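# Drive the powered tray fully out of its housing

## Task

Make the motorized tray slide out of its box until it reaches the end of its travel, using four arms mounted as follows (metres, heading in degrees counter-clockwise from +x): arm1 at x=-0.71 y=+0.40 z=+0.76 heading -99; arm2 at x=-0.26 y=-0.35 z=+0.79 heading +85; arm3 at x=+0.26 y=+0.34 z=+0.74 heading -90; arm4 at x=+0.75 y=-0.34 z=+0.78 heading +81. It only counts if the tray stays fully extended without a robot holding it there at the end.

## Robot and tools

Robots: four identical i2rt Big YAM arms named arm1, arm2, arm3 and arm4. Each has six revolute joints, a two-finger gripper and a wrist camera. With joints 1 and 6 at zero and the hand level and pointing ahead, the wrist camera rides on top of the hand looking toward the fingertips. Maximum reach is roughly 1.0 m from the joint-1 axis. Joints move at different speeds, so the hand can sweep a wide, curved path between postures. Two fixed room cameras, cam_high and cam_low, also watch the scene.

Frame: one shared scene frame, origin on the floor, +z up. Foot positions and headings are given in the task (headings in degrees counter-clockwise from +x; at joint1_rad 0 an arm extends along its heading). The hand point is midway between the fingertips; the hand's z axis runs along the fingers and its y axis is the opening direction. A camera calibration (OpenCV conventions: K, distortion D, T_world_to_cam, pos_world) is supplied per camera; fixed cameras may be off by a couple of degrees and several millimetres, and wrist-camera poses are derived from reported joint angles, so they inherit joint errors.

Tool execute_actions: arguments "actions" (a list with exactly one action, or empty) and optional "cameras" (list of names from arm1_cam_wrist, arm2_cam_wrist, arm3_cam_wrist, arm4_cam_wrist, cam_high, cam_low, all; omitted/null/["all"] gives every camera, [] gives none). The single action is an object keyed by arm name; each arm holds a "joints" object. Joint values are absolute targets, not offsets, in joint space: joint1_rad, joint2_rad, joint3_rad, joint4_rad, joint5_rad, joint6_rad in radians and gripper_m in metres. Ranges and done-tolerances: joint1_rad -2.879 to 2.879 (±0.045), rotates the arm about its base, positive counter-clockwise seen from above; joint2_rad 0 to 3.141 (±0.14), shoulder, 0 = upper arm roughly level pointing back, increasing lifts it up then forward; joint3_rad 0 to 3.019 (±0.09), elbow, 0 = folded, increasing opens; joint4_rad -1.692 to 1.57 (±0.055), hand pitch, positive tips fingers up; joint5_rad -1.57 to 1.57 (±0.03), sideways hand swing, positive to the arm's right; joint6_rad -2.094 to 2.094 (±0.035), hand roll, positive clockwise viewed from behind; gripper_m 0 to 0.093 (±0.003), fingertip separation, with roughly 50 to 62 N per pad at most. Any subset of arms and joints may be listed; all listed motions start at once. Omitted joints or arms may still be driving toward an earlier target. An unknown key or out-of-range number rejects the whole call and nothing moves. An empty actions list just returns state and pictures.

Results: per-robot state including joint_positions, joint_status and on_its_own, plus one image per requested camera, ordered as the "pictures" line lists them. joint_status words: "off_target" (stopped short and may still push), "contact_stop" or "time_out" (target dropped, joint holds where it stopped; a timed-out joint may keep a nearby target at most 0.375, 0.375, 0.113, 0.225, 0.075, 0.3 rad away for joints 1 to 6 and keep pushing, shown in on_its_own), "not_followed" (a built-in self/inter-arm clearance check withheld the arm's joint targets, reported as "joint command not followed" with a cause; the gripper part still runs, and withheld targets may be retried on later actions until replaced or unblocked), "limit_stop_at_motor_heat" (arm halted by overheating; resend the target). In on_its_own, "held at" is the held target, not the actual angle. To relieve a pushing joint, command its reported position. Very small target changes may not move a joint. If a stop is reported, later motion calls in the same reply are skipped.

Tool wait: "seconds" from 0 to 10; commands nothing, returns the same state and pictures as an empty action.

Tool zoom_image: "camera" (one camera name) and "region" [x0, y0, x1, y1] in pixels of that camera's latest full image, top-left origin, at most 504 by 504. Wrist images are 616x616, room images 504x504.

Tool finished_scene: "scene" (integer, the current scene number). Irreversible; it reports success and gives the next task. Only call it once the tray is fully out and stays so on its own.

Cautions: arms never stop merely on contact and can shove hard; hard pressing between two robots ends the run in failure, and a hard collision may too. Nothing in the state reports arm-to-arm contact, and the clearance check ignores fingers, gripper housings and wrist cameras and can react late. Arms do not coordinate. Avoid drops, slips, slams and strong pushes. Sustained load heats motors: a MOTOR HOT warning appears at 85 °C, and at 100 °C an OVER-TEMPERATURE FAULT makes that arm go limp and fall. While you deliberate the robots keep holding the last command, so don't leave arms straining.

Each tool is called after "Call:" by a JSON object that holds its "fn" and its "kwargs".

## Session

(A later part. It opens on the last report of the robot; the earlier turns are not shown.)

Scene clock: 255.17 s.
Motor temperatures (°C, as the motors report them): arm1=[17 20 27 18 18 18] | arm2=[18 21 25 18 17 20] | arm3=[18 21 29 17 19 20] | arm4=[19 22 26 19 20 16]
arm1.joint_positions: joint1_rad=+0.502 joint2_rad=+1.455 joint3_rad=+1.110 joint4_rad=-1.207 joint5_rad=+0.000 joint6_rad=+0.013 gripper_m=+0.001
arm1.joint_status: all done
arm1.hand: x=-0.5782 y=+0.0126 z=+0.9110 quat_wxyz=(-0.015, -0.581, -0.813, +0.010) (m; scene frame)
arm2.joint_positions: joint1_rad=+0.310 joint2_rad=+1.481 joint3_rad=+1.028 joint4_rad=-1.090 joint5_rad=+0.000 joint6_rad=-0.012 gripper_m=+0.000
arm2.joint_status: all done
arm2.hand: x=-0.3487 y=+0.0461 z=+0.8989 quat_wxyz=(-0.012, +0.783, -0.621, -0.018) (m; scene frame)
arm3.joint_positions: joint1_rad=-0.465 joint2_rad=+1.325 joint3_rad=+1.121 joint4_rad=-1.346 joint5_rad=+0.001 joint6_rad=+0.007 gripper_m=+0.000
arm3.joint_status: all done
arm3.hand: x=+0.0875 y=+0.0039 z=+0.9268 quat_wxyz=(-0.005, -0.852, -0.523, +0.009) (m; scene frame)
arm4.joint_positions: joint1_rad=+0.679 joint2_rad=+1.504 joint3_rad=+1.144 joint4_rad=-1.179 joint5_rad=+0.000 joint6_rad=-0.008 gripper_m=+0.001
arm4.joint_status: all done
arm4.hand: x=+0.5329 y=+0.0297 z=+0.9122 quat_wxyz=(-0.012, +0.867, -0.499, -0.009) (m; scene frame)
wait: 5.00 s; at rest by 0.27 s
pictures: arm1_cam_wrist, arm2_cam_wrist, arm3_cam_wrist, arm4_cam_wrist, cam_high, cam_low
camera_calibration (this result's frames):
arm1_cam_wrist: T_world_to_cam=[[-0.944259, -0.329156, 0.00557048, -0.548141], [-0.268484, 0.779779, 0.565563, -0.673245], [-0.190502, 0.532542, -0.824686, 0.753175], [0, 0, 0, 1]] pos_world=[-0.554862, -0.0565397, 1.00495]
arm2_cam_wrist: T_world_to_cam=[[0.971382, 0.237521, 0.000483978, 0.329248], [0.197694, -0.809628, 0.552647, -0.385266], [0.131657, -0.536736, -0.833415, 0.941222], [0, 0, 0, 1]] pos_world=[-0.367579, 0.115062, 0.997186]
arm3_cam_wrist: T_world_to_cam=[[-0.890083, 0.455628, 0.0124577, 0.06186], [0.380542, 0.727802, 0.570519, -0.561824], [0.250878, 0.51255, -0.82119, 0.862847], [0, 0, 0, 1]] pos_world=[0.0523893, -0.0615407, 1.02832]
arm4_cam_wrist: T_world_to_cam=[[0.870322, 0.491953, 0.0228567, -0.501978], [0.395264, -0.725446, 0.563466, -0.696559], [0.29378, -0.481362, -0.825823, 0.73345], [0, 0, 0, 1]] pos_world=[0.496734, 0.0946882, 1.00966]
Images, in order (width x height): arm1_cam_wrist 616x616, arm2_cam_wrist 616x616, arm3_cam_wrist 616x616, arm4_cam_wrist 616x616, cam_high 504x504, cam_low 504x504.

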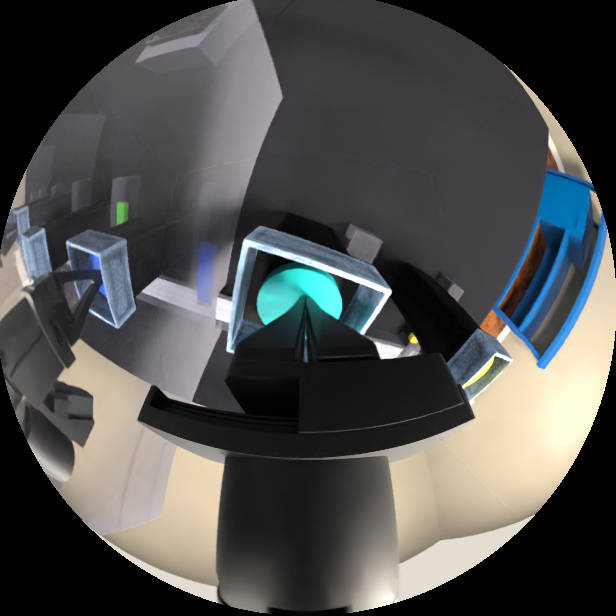

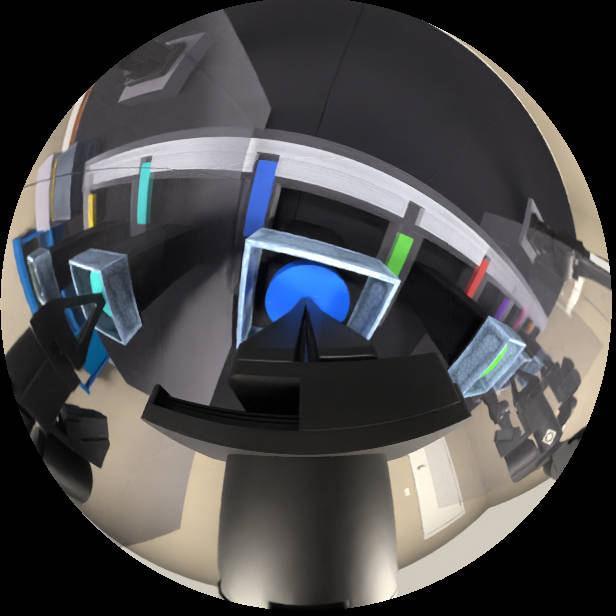

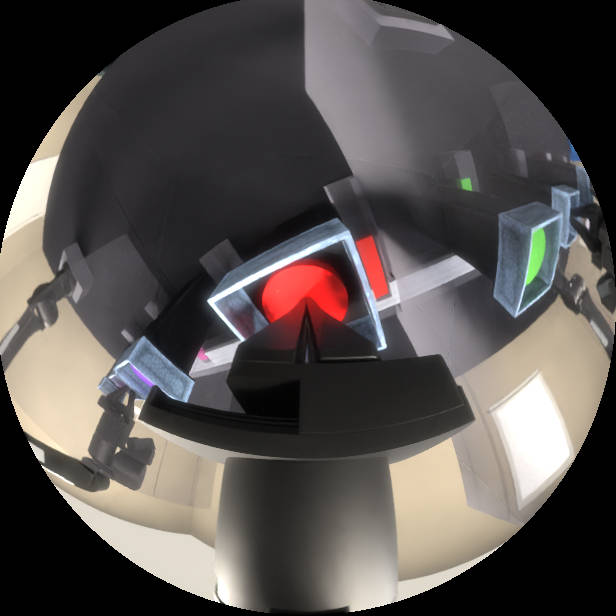

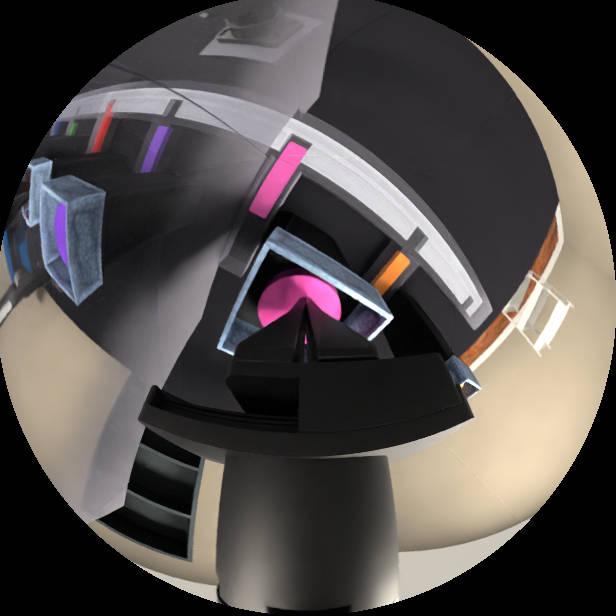

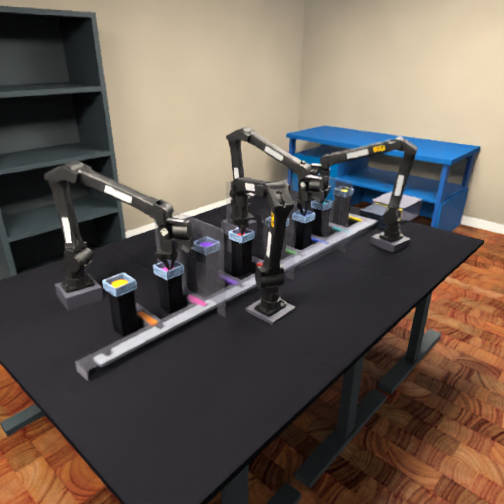

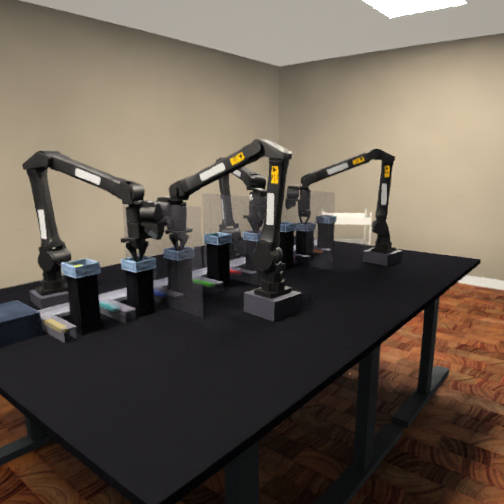

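Call:
{"fn": "wait", "kwargs": {"seconds": 10}}

Scene clock: 267.00 s.
Motor temperatures (°C, as the motors report them): arm1=[17 20 27 18 18 18] | arm2=[18 21 24 18 17 20] | arm3=[18 21 28 17 19 20] | arm4=[19 22 25 19 20 16]
arm1.joint_positions: joint1_rad=+0.502 joint2_rad=+1.455 joint3_rad=+1.110 joint4_rad=-1.207 joint5_rad=+0.000 joint6_rad=+0.013 gripper_m=+0.001
arm1.joint_status: all done
arm1.hand: x=-0.5782 y=+0.0126 z=+0.9110 quat_wxyz=(-0.015, -0.581, -0.813, +0.010) (m; scene frame)
arm2.joint_positions: joint1_rad=+0.310 joint2_rad=+1.481 joint3_rad=+1.028 joint4_rad=-1.090 joint5_rad=+0.000 joint6_rad=-0.012 gripper_m=+0.000
arm2.joint_status: all done
arm2.hand: x=-0.3487 y=+0.0461 z=+0.8989 quat_wxyz=(-0.012, +0.783, -0.621, -0.018) (m; scene frame)
arm3.joint_positions: joint1_rad=-0.465 joint2_rad=+1.325 joint3_rad=+1.121 joint4_rad=-1.346 joint5_rad=+0.001 joint6_rad=+0.007 gripper_m=+0.000
arm3.joint_status: all done
arm3.hand: x=+0.0875 y=+0.0039 z=+0.9268 quat_wxyz=(-0.005, -0.852, -0.523, +0.009) (m; scene frame)
arm4.joint_positions: joint1_rad=+0.679 joint2_rad=+1.504 joint3_rad=+1.144 joint4_rad=-1.179 joint5_rad=+0.000 joint6_rad=-0.008 gripper_m=+0.001
arm4.joint_status: all done
arm4.hand: x=+0.5329 y=+0.0297 z=+0.9122 quat_wxyz=(-0.012, +0.867, -0.499, -0.009) (m; scene frame)
wait: 10.00 s; at rest from the start
pictures: arm1_cam_wrist, arm2_cam_wrist, arm3_cam_wrist, arm4_cam_wrist, cam_high, cam_low
camera_calibration (this result's frames):
arm1_cam_wrist: T_world_to_cam=[[-0.944259, -0.329156, 0.00557048, -0.548141], [-0.268484, 0.779779, 0.565563, -0.673245], [-0.190502, 0.532542, -0.824686, 0.753175], [0, 0, 0, 1]] pos_world=[-0.554862, -0.0565397, 1.00495]
arm2_cam_wrist: T_world_to_cam=[[0.971382, 0.237521, 0.000483978, 0.329248], [0.197694, -0.809628, 0.552647, -0.385266], [0.131657, -0.536736, -0.833415, 0.941222], [0, 0, 0, 1]] pos_world=[-0.367579, 0.115062, 0.997186]
arm3_cam_wrist: T_world_to_cam=[[-0.890083, 0.455628, 0.0124577, 0.06186], [0.380542, 0.727802, 0.570519, -0.561824], [0.250878, 0.51255, -0.82119, 0.862847], [0, 0, 0, 1]] pos_world=[0.0523893, -0.0615407, 1.02832]
arm4_cam_wrist: T_world_to_cam=[[0.870322, 0.491953, 0.0228567, -0.501978], [0.395264, -0.725446, 0.563466, -0.696559], [0.29378, -0.481362, -0.825823, 0.73345], [0, 0, 0, 1]] pos_world=[0.496734, 0.0946882, 1.00966]
Images, in order (width x height): arm1_cam_wrist 616x616, arm2_cam_wrist 616x616, arm3_cam_wrist 616x616, arm4_cam_wrist 616x616, cam_high 504x504, cam_low 504x504.

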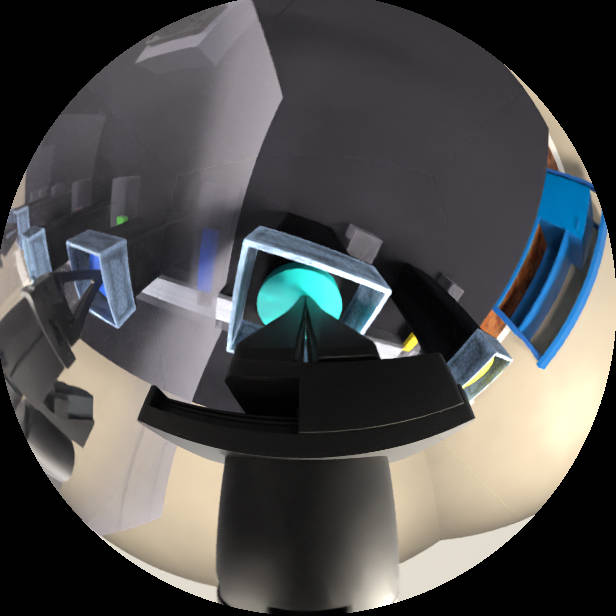

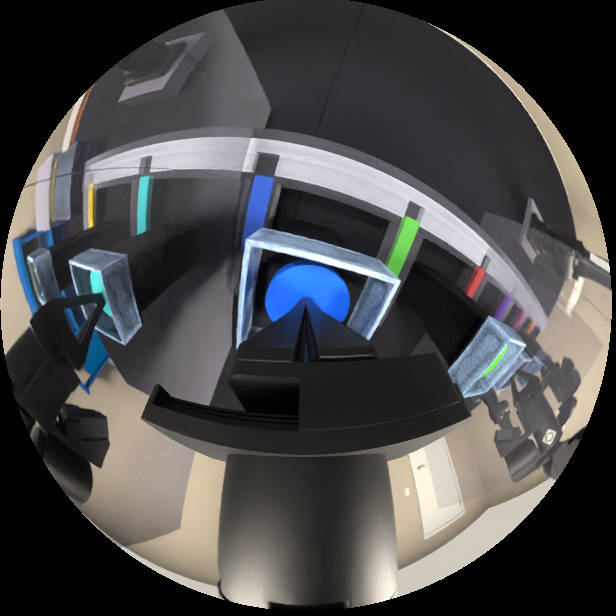

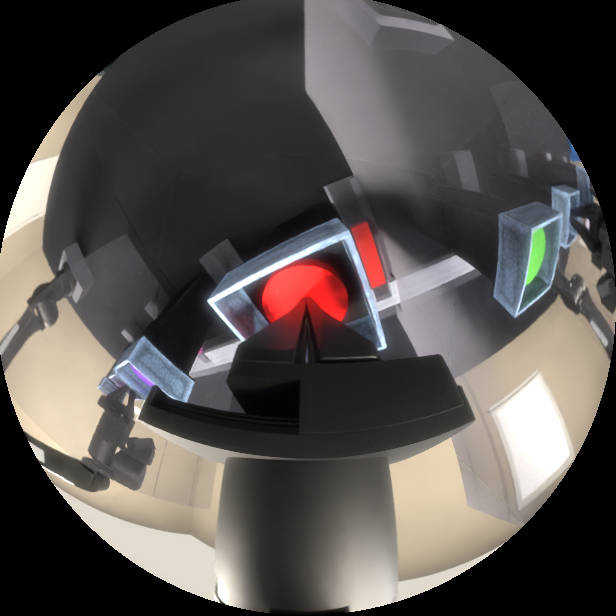

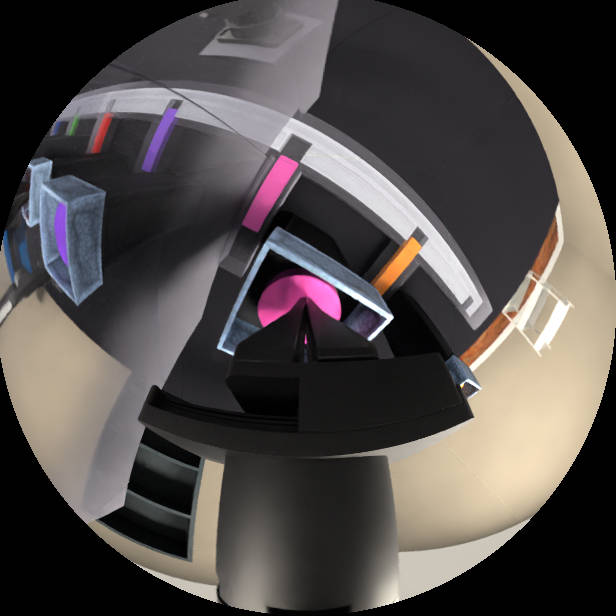

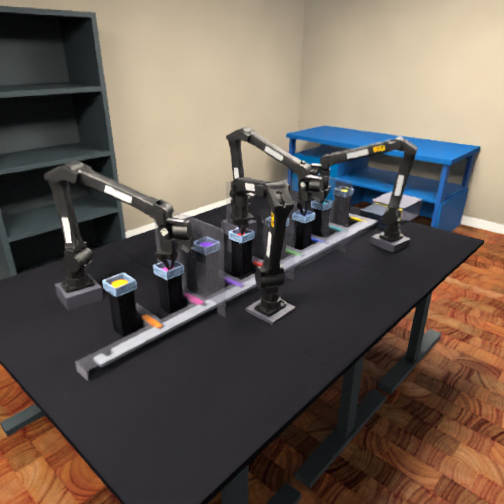

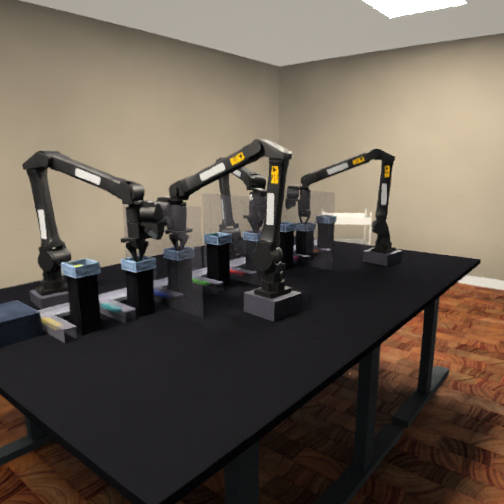

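Call:
{"fn": "wait", "kwargs": {"seconds": 10}}

Call:
{"fn": "wait", "kwargs": {"seconds": 10}}

Call:
{"fn": "wait", "kwargs": {"seconds": 10}}

Scene clock: 280.03 s.
Motor temperatures (°C, as the motors report them): arm1=[17 20 26 18 18 18] | arm2=[18 21 24 18 17 20] | arm3=[18 21 28 17 19 20] | arm4=[19 22 25 19 20 16]
arm1.joint_positions: joint1_rad=+0.502 joint2_rad=+1.455 joint3_rad=+1.110 joint4_rad=-1.207 joint5_rad=+0.000 joint6_rad=+0.013 gripper_m=+0.001
arm1.joint_status: all done
arm1.hand: x=-0.5782 y=+0.0126 z=+0.9110 quat_wxyz=(-0.015, -0.581, -0.813, +0.010) (m; scene frame)
arm2.joint_positions: joint1_rad=+0.310 joint2_rad=+1.481 joint3_rad=+1.028 joint4_rad=-1.090 joint5_rad=+0.000 joint6_rad=-0.012 gripper_m=+0.000
arm2.joint_status: all done
arm2.hand: x=-0.3487 y=+0.0461 z=+0.8989 quat_wxyz=(-0.012, +0.783, -0.621, -0.018) (m; scene frame)
arm3.joint_positions: joint1_rad=-0.465 joint2_rad=+1.325 joint3_rad=+1.121 joint4_rad=-1.346 joint5_rad=+0.001 joint6_rad=+0.007 gripper_m=+0.000
arm3.joint_status: all done
arm3.hand: x=+0.0875 y=+0.0039 z=+0.9268 quat_wxyz=(-0.005, -0.852, -0.523, +0.009) (m; scene frame)
arm4.joint_positions: joint1_rad=+0.679 joint2_rad=+1.504 joint3_rad=+1.144 joint4_rad=-1.179 joint5_rad=+0.000 joint6_rad=-0.008 gripper_m=+0.001
arm4.joint_status: all done
arm4.hand: x=+0.5329 y=+0.0297 z=+0.9122 quat_wxyz=(-0.012, +0.867, -0.499, -0.009) (m; scene frame)
wait: 10.00 s; at rest from the start
pictures: arm1_cam_wrist, arm2_cam_wrist, arm3_cam_wrist, arm4_cam_wrist, cam_high, cam_low
camera_calibration (this result's frames):
arm1_cam_wrist: T_world_to_cam=[[-0.944259, -0.329156, 0.00557048, -0.548141], [-0.268484, 0.779779, 0.565563, -0.673245], [-0.190502, 0.532542, -0.824686, 0.753175], [0, 0, 0, 1]] pos_world=[-0.554862, -0.0565397, 1.00495]
arm2_cam_wrist: T_world_to_cam=[[0.971382, 0.237521, 0.000483978, 0.329248], [0.197694, -0.809628, 0.552647, -0.385266], [0.131657, -0.536736, -0.833415, 0.941222], [0, 0, 0, 1]] pos_world=[-0.367579, 0.115062, 0.997186]
arm3_cam_wrist: T_world_to_cam=[[-0.890083, 0.455628, 0.0124577, 0.06186], [0.380542, 0.727802, 0.570519, -0.561824], [0.250878, 0.51255, -0.82119, 0.862847], [0, 0, 0, 1]] pos_world=[0.0523893, -0.0615407, 1.02832]
arm4_cam_wrist: T_world_to_cam=[[0.870322, 0.491953, 0.0228567, -0.501978], [0.395264, -0.725446, 0.563466, -0.696559], [0.29378, -0.481362, -0.825823, 0.73345], [0, 0, 0, 1]] pos_world=[0.496734, 0.0946882, 1.00966]
Images, in order (width x height): arm1_cam_wrist 616x616, arm2_cam_wrist 616x616, arm3_cam_wrist 616x616, arm4_cam_wrist 616x616, cam_high 504x504, cam_low 504x504.

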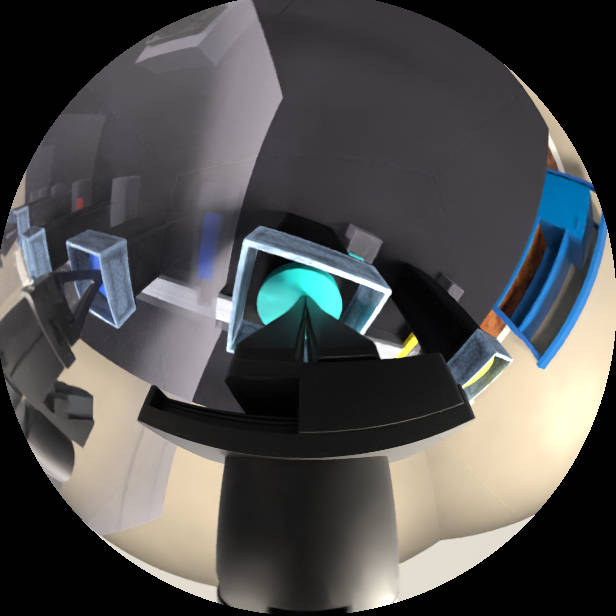

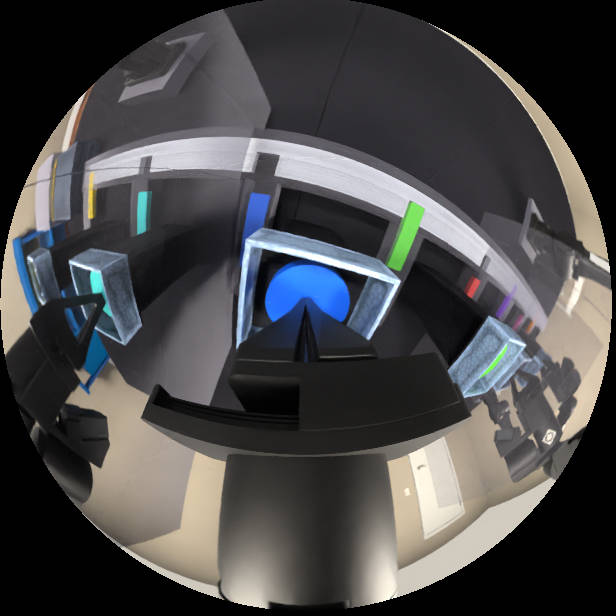

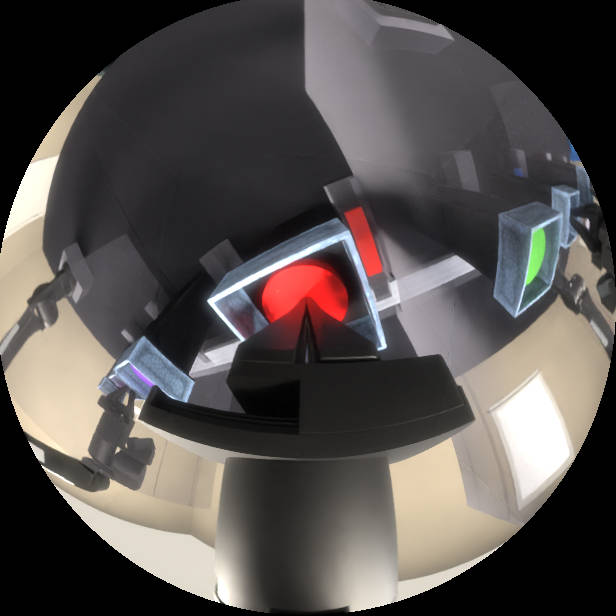

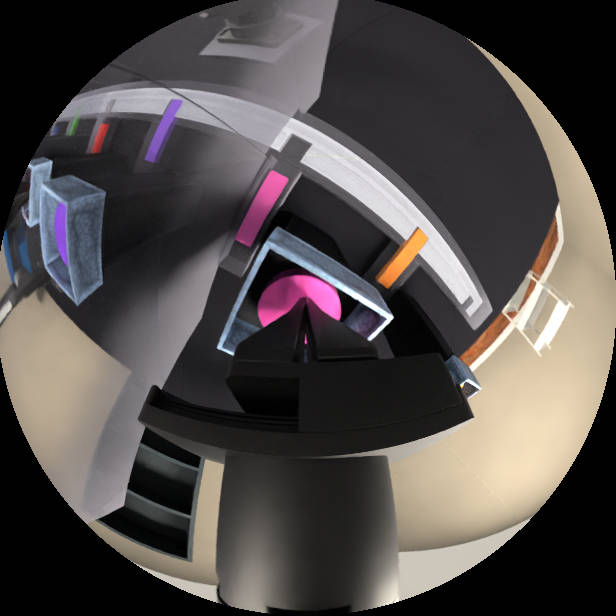

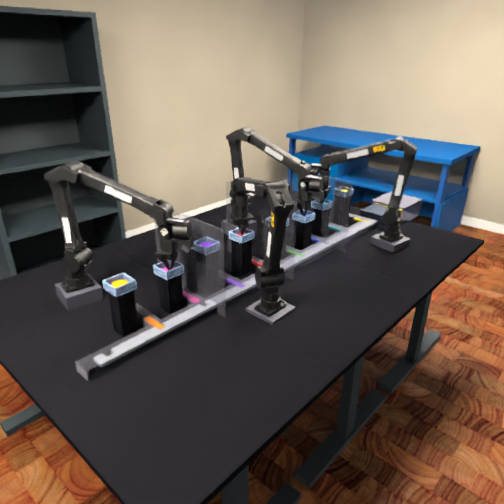

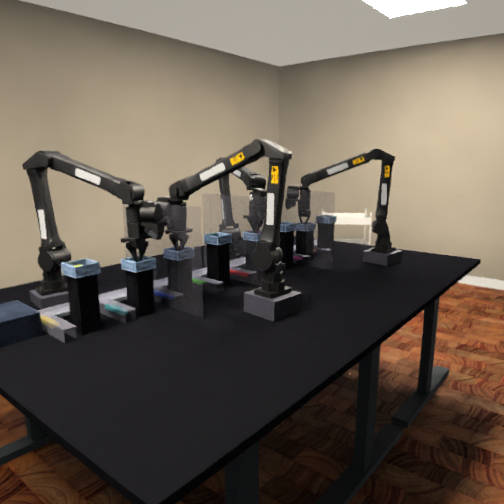

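Scene clock: 290.03 s.
Motor temperatures (°C, as the motors report them): arm1=[17 20 26 18 18 18] | arm2=[18 21 24 18 17 20] | arm3=[18 21 27 17 19 20] | arm4=[19 22 25 19 20 16]
arm1.joint_positions: joint1_rad=+0.502 joint2_rad=+1.455 joint3_rad=+1.110 joint4_rad=-1.207 joint5_rad=+0.000 joint6_rad=+0.013 gripper_m=+0.001
arm1.joint_status: all done
arm1.hand: x=-0.5782 y=+0.0126 z=+0.9110 quat_wxyz=(-0.015, -0.581, -0.813, +0.010) (m; scene frame)
arm2.joint_positions: joint1_rad=+0.310 joint2_rad=+1.481 joint3_rad=+1.028 joint4_rad=-1.090 joint5_rad=+0.000 joint6_rad=-0.012 gripper_m=+0.000
arm2.joint_status: all done
arm2.hand: x=-0.3487 y=+0.0461 z=+0.8989 quat_wxyz=(-0.012, +0.783, -0.621, -0.018) (m; scene frame)
arm3.joint_positions: joint1_rad=-0.465 joint2_rad=+1.325 joint3_rad=+1.121 joint4_rad=-1.346 joint5_rad=+0.001 joint6_rad=+0.007 gripper_m=+0.000
arm3.joint_status: all done
arm3.hand: x=+0.0875 y=+0.0039 z=+0.9268 quat_wxyz=(-0.005, -0.852, -0.523, +0.009) (m; scene frame)
arm4.joint_positions: joint1_rad=+0.679 joint2_rad=+1.504 joint3_rad=+1.144 joint4_rad=-1.179 joint5_rad=+0.000 joint6_rad=-0.008 gripper_m=+0.001
arm4.joint_status: all done
arm4.hand: x=+0.5329 y=+0.0297 z=+0.9122 quat_wxyz=(-0.012, +0.867, -0.499, -0.009) (m; scene frame)
wait: 10.00 s; at rest by 0.27 s
pictures: arm1_cam_wrist, arm2_cam_wrist, arm3_cam_wrist, arm4_cam_wrist, cam_high, cam_low
camera_calibration (this result's frames):
arm1_cam_wrist: T_world_to_cam=[[-0.944259, -0.329156, 0.00557048, -0.548141], [-0.268484, 0.779779, 0.565563, -0.673245], [-0.190502, 0.532542, -0.824686, 0.753175], [0, 0, 0, 1]] pos_world=[-0.554862, -0.0565397, 1.00495]
arm2_cam_wrist: T_world_to_cam=[[0.971382, 0.237521, 0.000483978, 0.329248], [0.197694, -0.809628, 0.552647, -0.385266], [0.131657, -0.536736, -0.833415, 0.941222], [0, 0, 0, 1]] pos_world=[-0.367579, 0.115062, 0.997186]
arm3_cam_wrist: T_world_to_cam=[[-0.890083, 0.455628, 0.0124577, 0.06186], [0.380542, 0.727802, 0.570519, -0.561824], [0.250878, 0.51255, -0.82119, 0.862847], [0, 0, 0, 1]] pos_world=[0.0523893, -0.0615407, 1.02832]
arm4_cam_wrist: T_world_to_cam=[[0.870322, 0.491953, 0.0228567, -0.501978], [0.395264, -0.725446, 0.563466, -0.696559], [0.29378, -0.481362, -0.825823, 0.73345], [0, 0, 0, 1]] pos_world=[0.496734, 0.0946882, 1.00966]
Images, in order (width x height): arm1_cam_wrist 616x616, arm2_cam_wrist 616x616, arm3_cam_wrist 616x616, arm4_cam_wrist 616x616, cam_high 504x504, cam_low 504x504.

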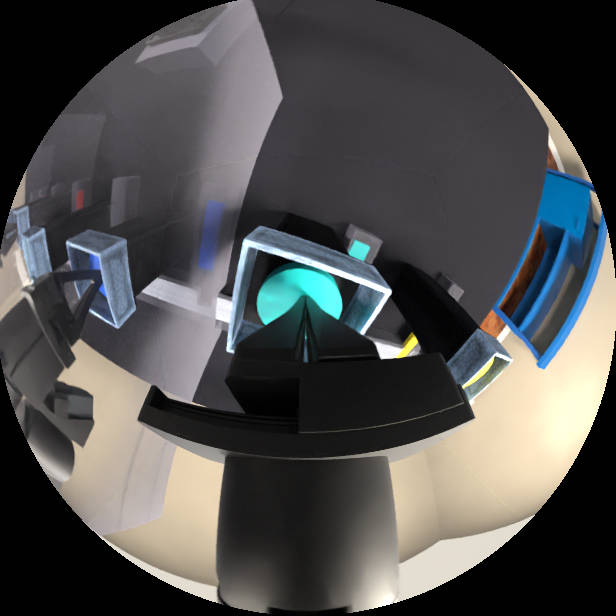

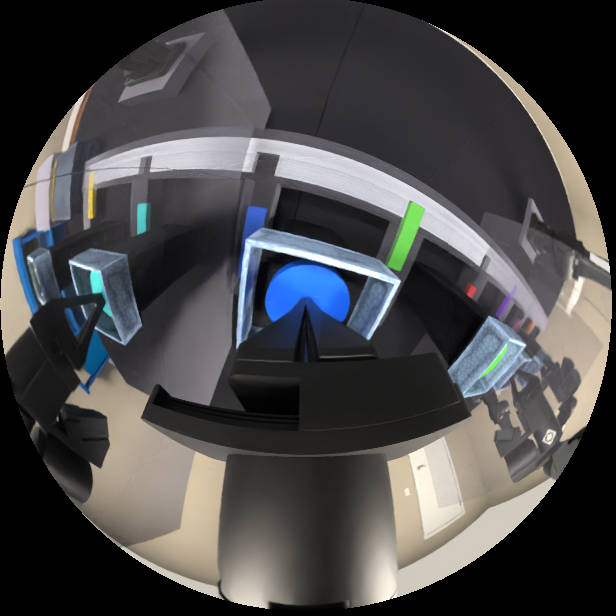

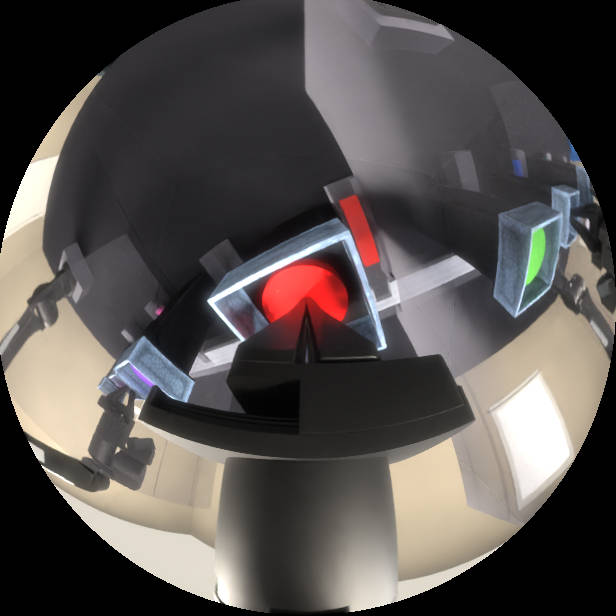

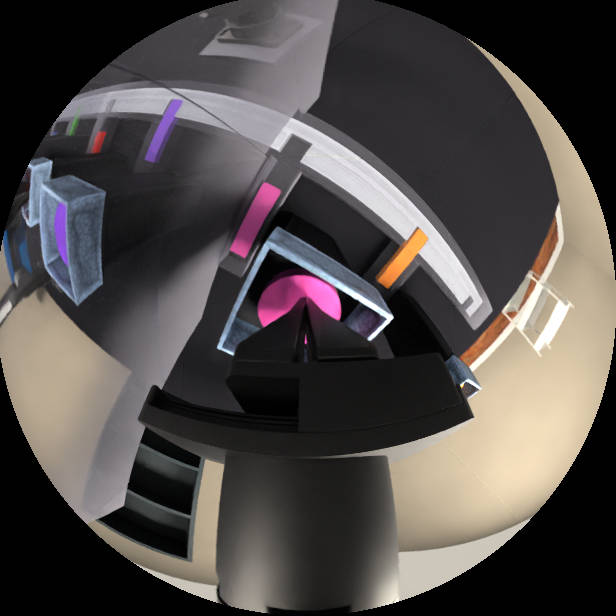

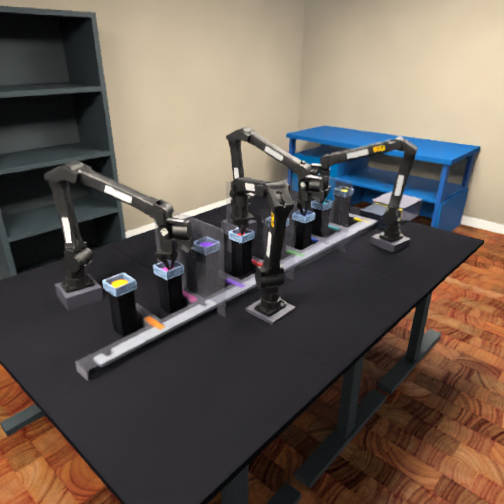

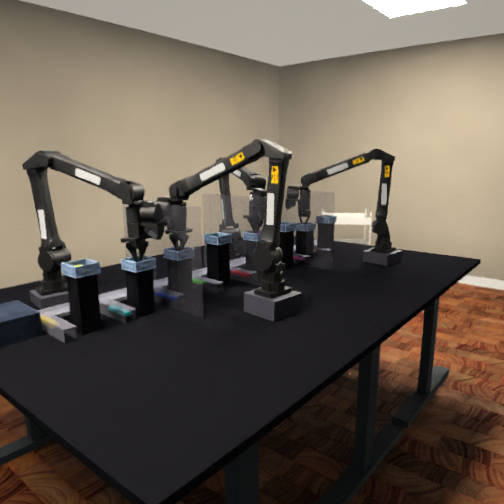

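Scene clock: 300.03 s.
Motor temperatures (°C, as the motors report them): arm1=[17 20 26 18 18 18] | arm2=[18 21 24 18 17 20] | arm3=[18 21 27 17 19 20] | arm4=[19 23 25 19 20 16]
arm1.joint_positions: joint1_rad=+0.502 joint2_rad=+1.455 joint3_rad=+1.110 joint4_rad=-1.207 joint5_rad=+0.000 joint6_rad=+0.013 gripper_m=+0.001
arm1.joint_status: all done
arm1.hand: x=-0.5782 y=+0.0126 z=+0.9110 quat_wxyz=(-0.015, -0.581, -0.813, +0.010) (m; scene frame)
arm2.joint_positions: joint1_rad=+0.310 joint2_rad=+1.481 joint3_rad=+1.028 joint4_rad=-1.090 joint5_rad=+0.000 joint6_rad=-0.012 gripper_m=+0.000
arm2.joint_status: all done
arm2.hand: x=-0.3487 y=+0.0461 z=+0.8989 quat_wxyz=(-0.012, +0.783, -0.621, -0.018) (m; scene frame)
arm3.joint_positions: joint1_rad=-0.465 joint2_rad=+1.325 joint3_rad=+1.121 joint4_rad=-1.346 joint5_rad=+0.001 joint6_rad=+0.007 gripper_m=+0.000
arm3.joint_status: all done
arm3.hand: x=+0.0875 y=+0.0039 z=+0.9268 quat_wxyz=(-0.005, -0.852, -0.523, +0.009) (m; scene frame)
arm4.joint_positions: joint1_rad=+0.679 joint2_rad=+1.504 joint3_rad=+1.144 joint4_rad=-1.179 joint5_rad=+0.000 joint6_rad=-0.008 gripper_m=+0.001
arm4.joint_status: all done
arm4.hand: x=+0.5329 y=+0.0297 z=+0.9122 quat_wxyz=(-0.012, +0.867, -0.499, -0.009) (m; scene frame)
wait: 10.00 s; at rest by 0.27 s
pictures: arm1_cam_wrist, arm2_cam_wrist, arm3_cam_wrist, arm4_cam_wrist, cam_high, cam_low
camera_calibration (this result's frames):
arm1_cam_wrist: T_world_to_cam=[[-0.944259, -0.329156, 0.00557048, -0.548141], [-0.268484, 0.779779, 0.565563, -0.673245], [-0.190502, 0.532542, -0.824686, 0.753175], [0, 0, 0, 1]] pos_world=[-0.554862, -0.0565397, 1.00495]
arm2_cam_wrist: T_world_to_cam=[[0.971382, 0.237521, 0.000483978, 0.329248], [0.197694, -0.809628, 0.552647, -0.385266], [0.131657, -0.536736, -0.833415, 0.941222], [0, 0, 0, 1]] pos_world=[-0.367579, 0.115062, 0.997186]
arm3_cam_wrist: T_world_to_cam=[[-0.890083, 0.455628, 0.0124577, 0.06186], [0.380542, 0.727802, 0.570519, -0.561824], [0.250878, 0.51255, -0.82119, 0.862847], [0, 0, 0, 1]] pos_world=[0.0523893, -0.0615407, 1.02832]
arm4_cam_wrist: T_world_to_cam=[[0.870322, 0.491953, 0.0228567, -0.501978], [0.395264, -0.725446, 0.563466, -0.696559], [0.29378, -0.481362, -0.825823, 0.73345], [0, 0, 0, 1]] pos_world=[0.496734, 0.0946882, 1.00966]
Images, in order (width x height): arm1_cam_wrist 616x616, arm2_cam_wrist 616x616, arm3_cam_wrist 616x616, arm4_cam_wrist 616x616, cam_high 504x504, cam_low 504x504.

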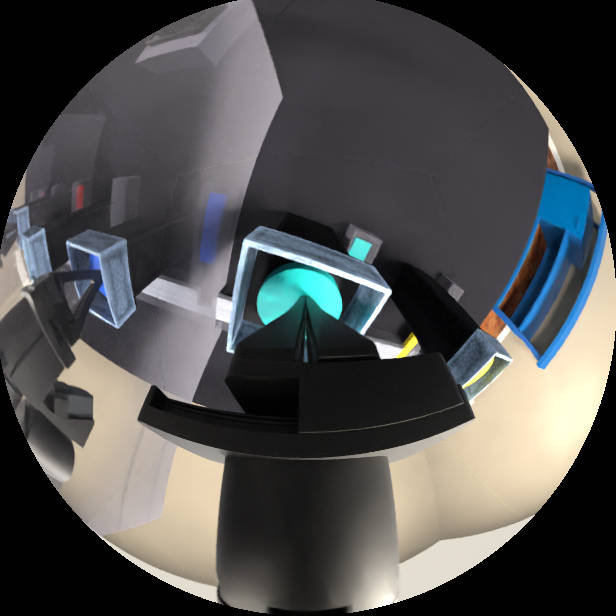

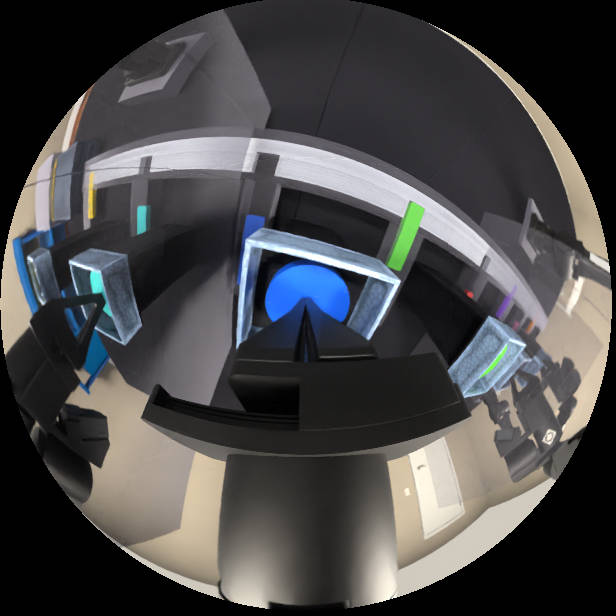

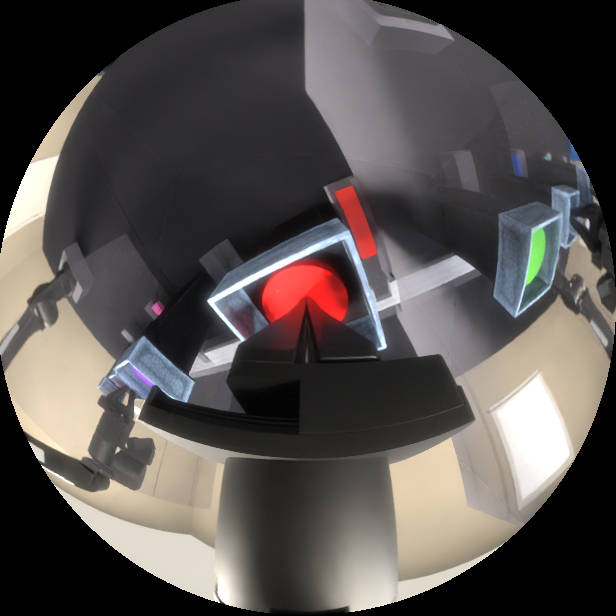

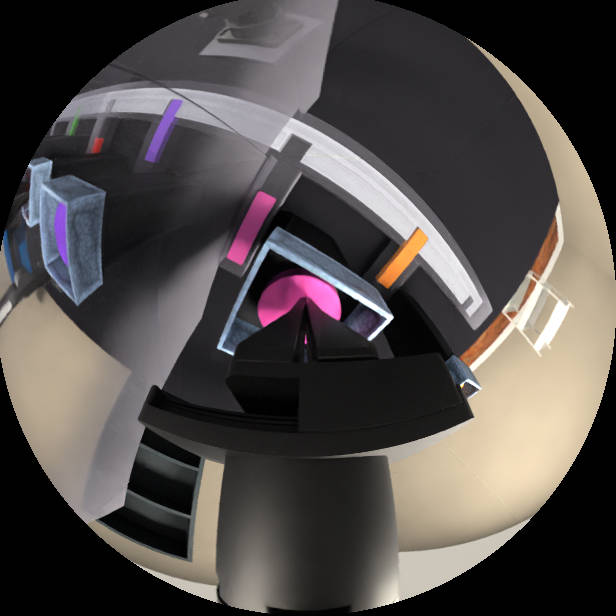

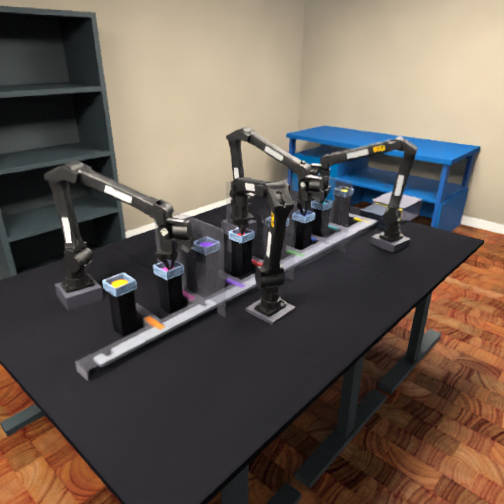

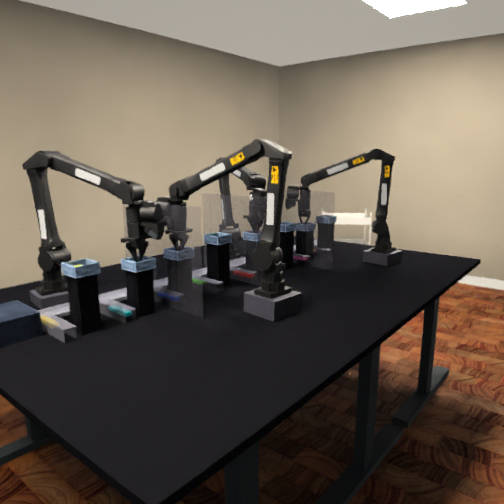

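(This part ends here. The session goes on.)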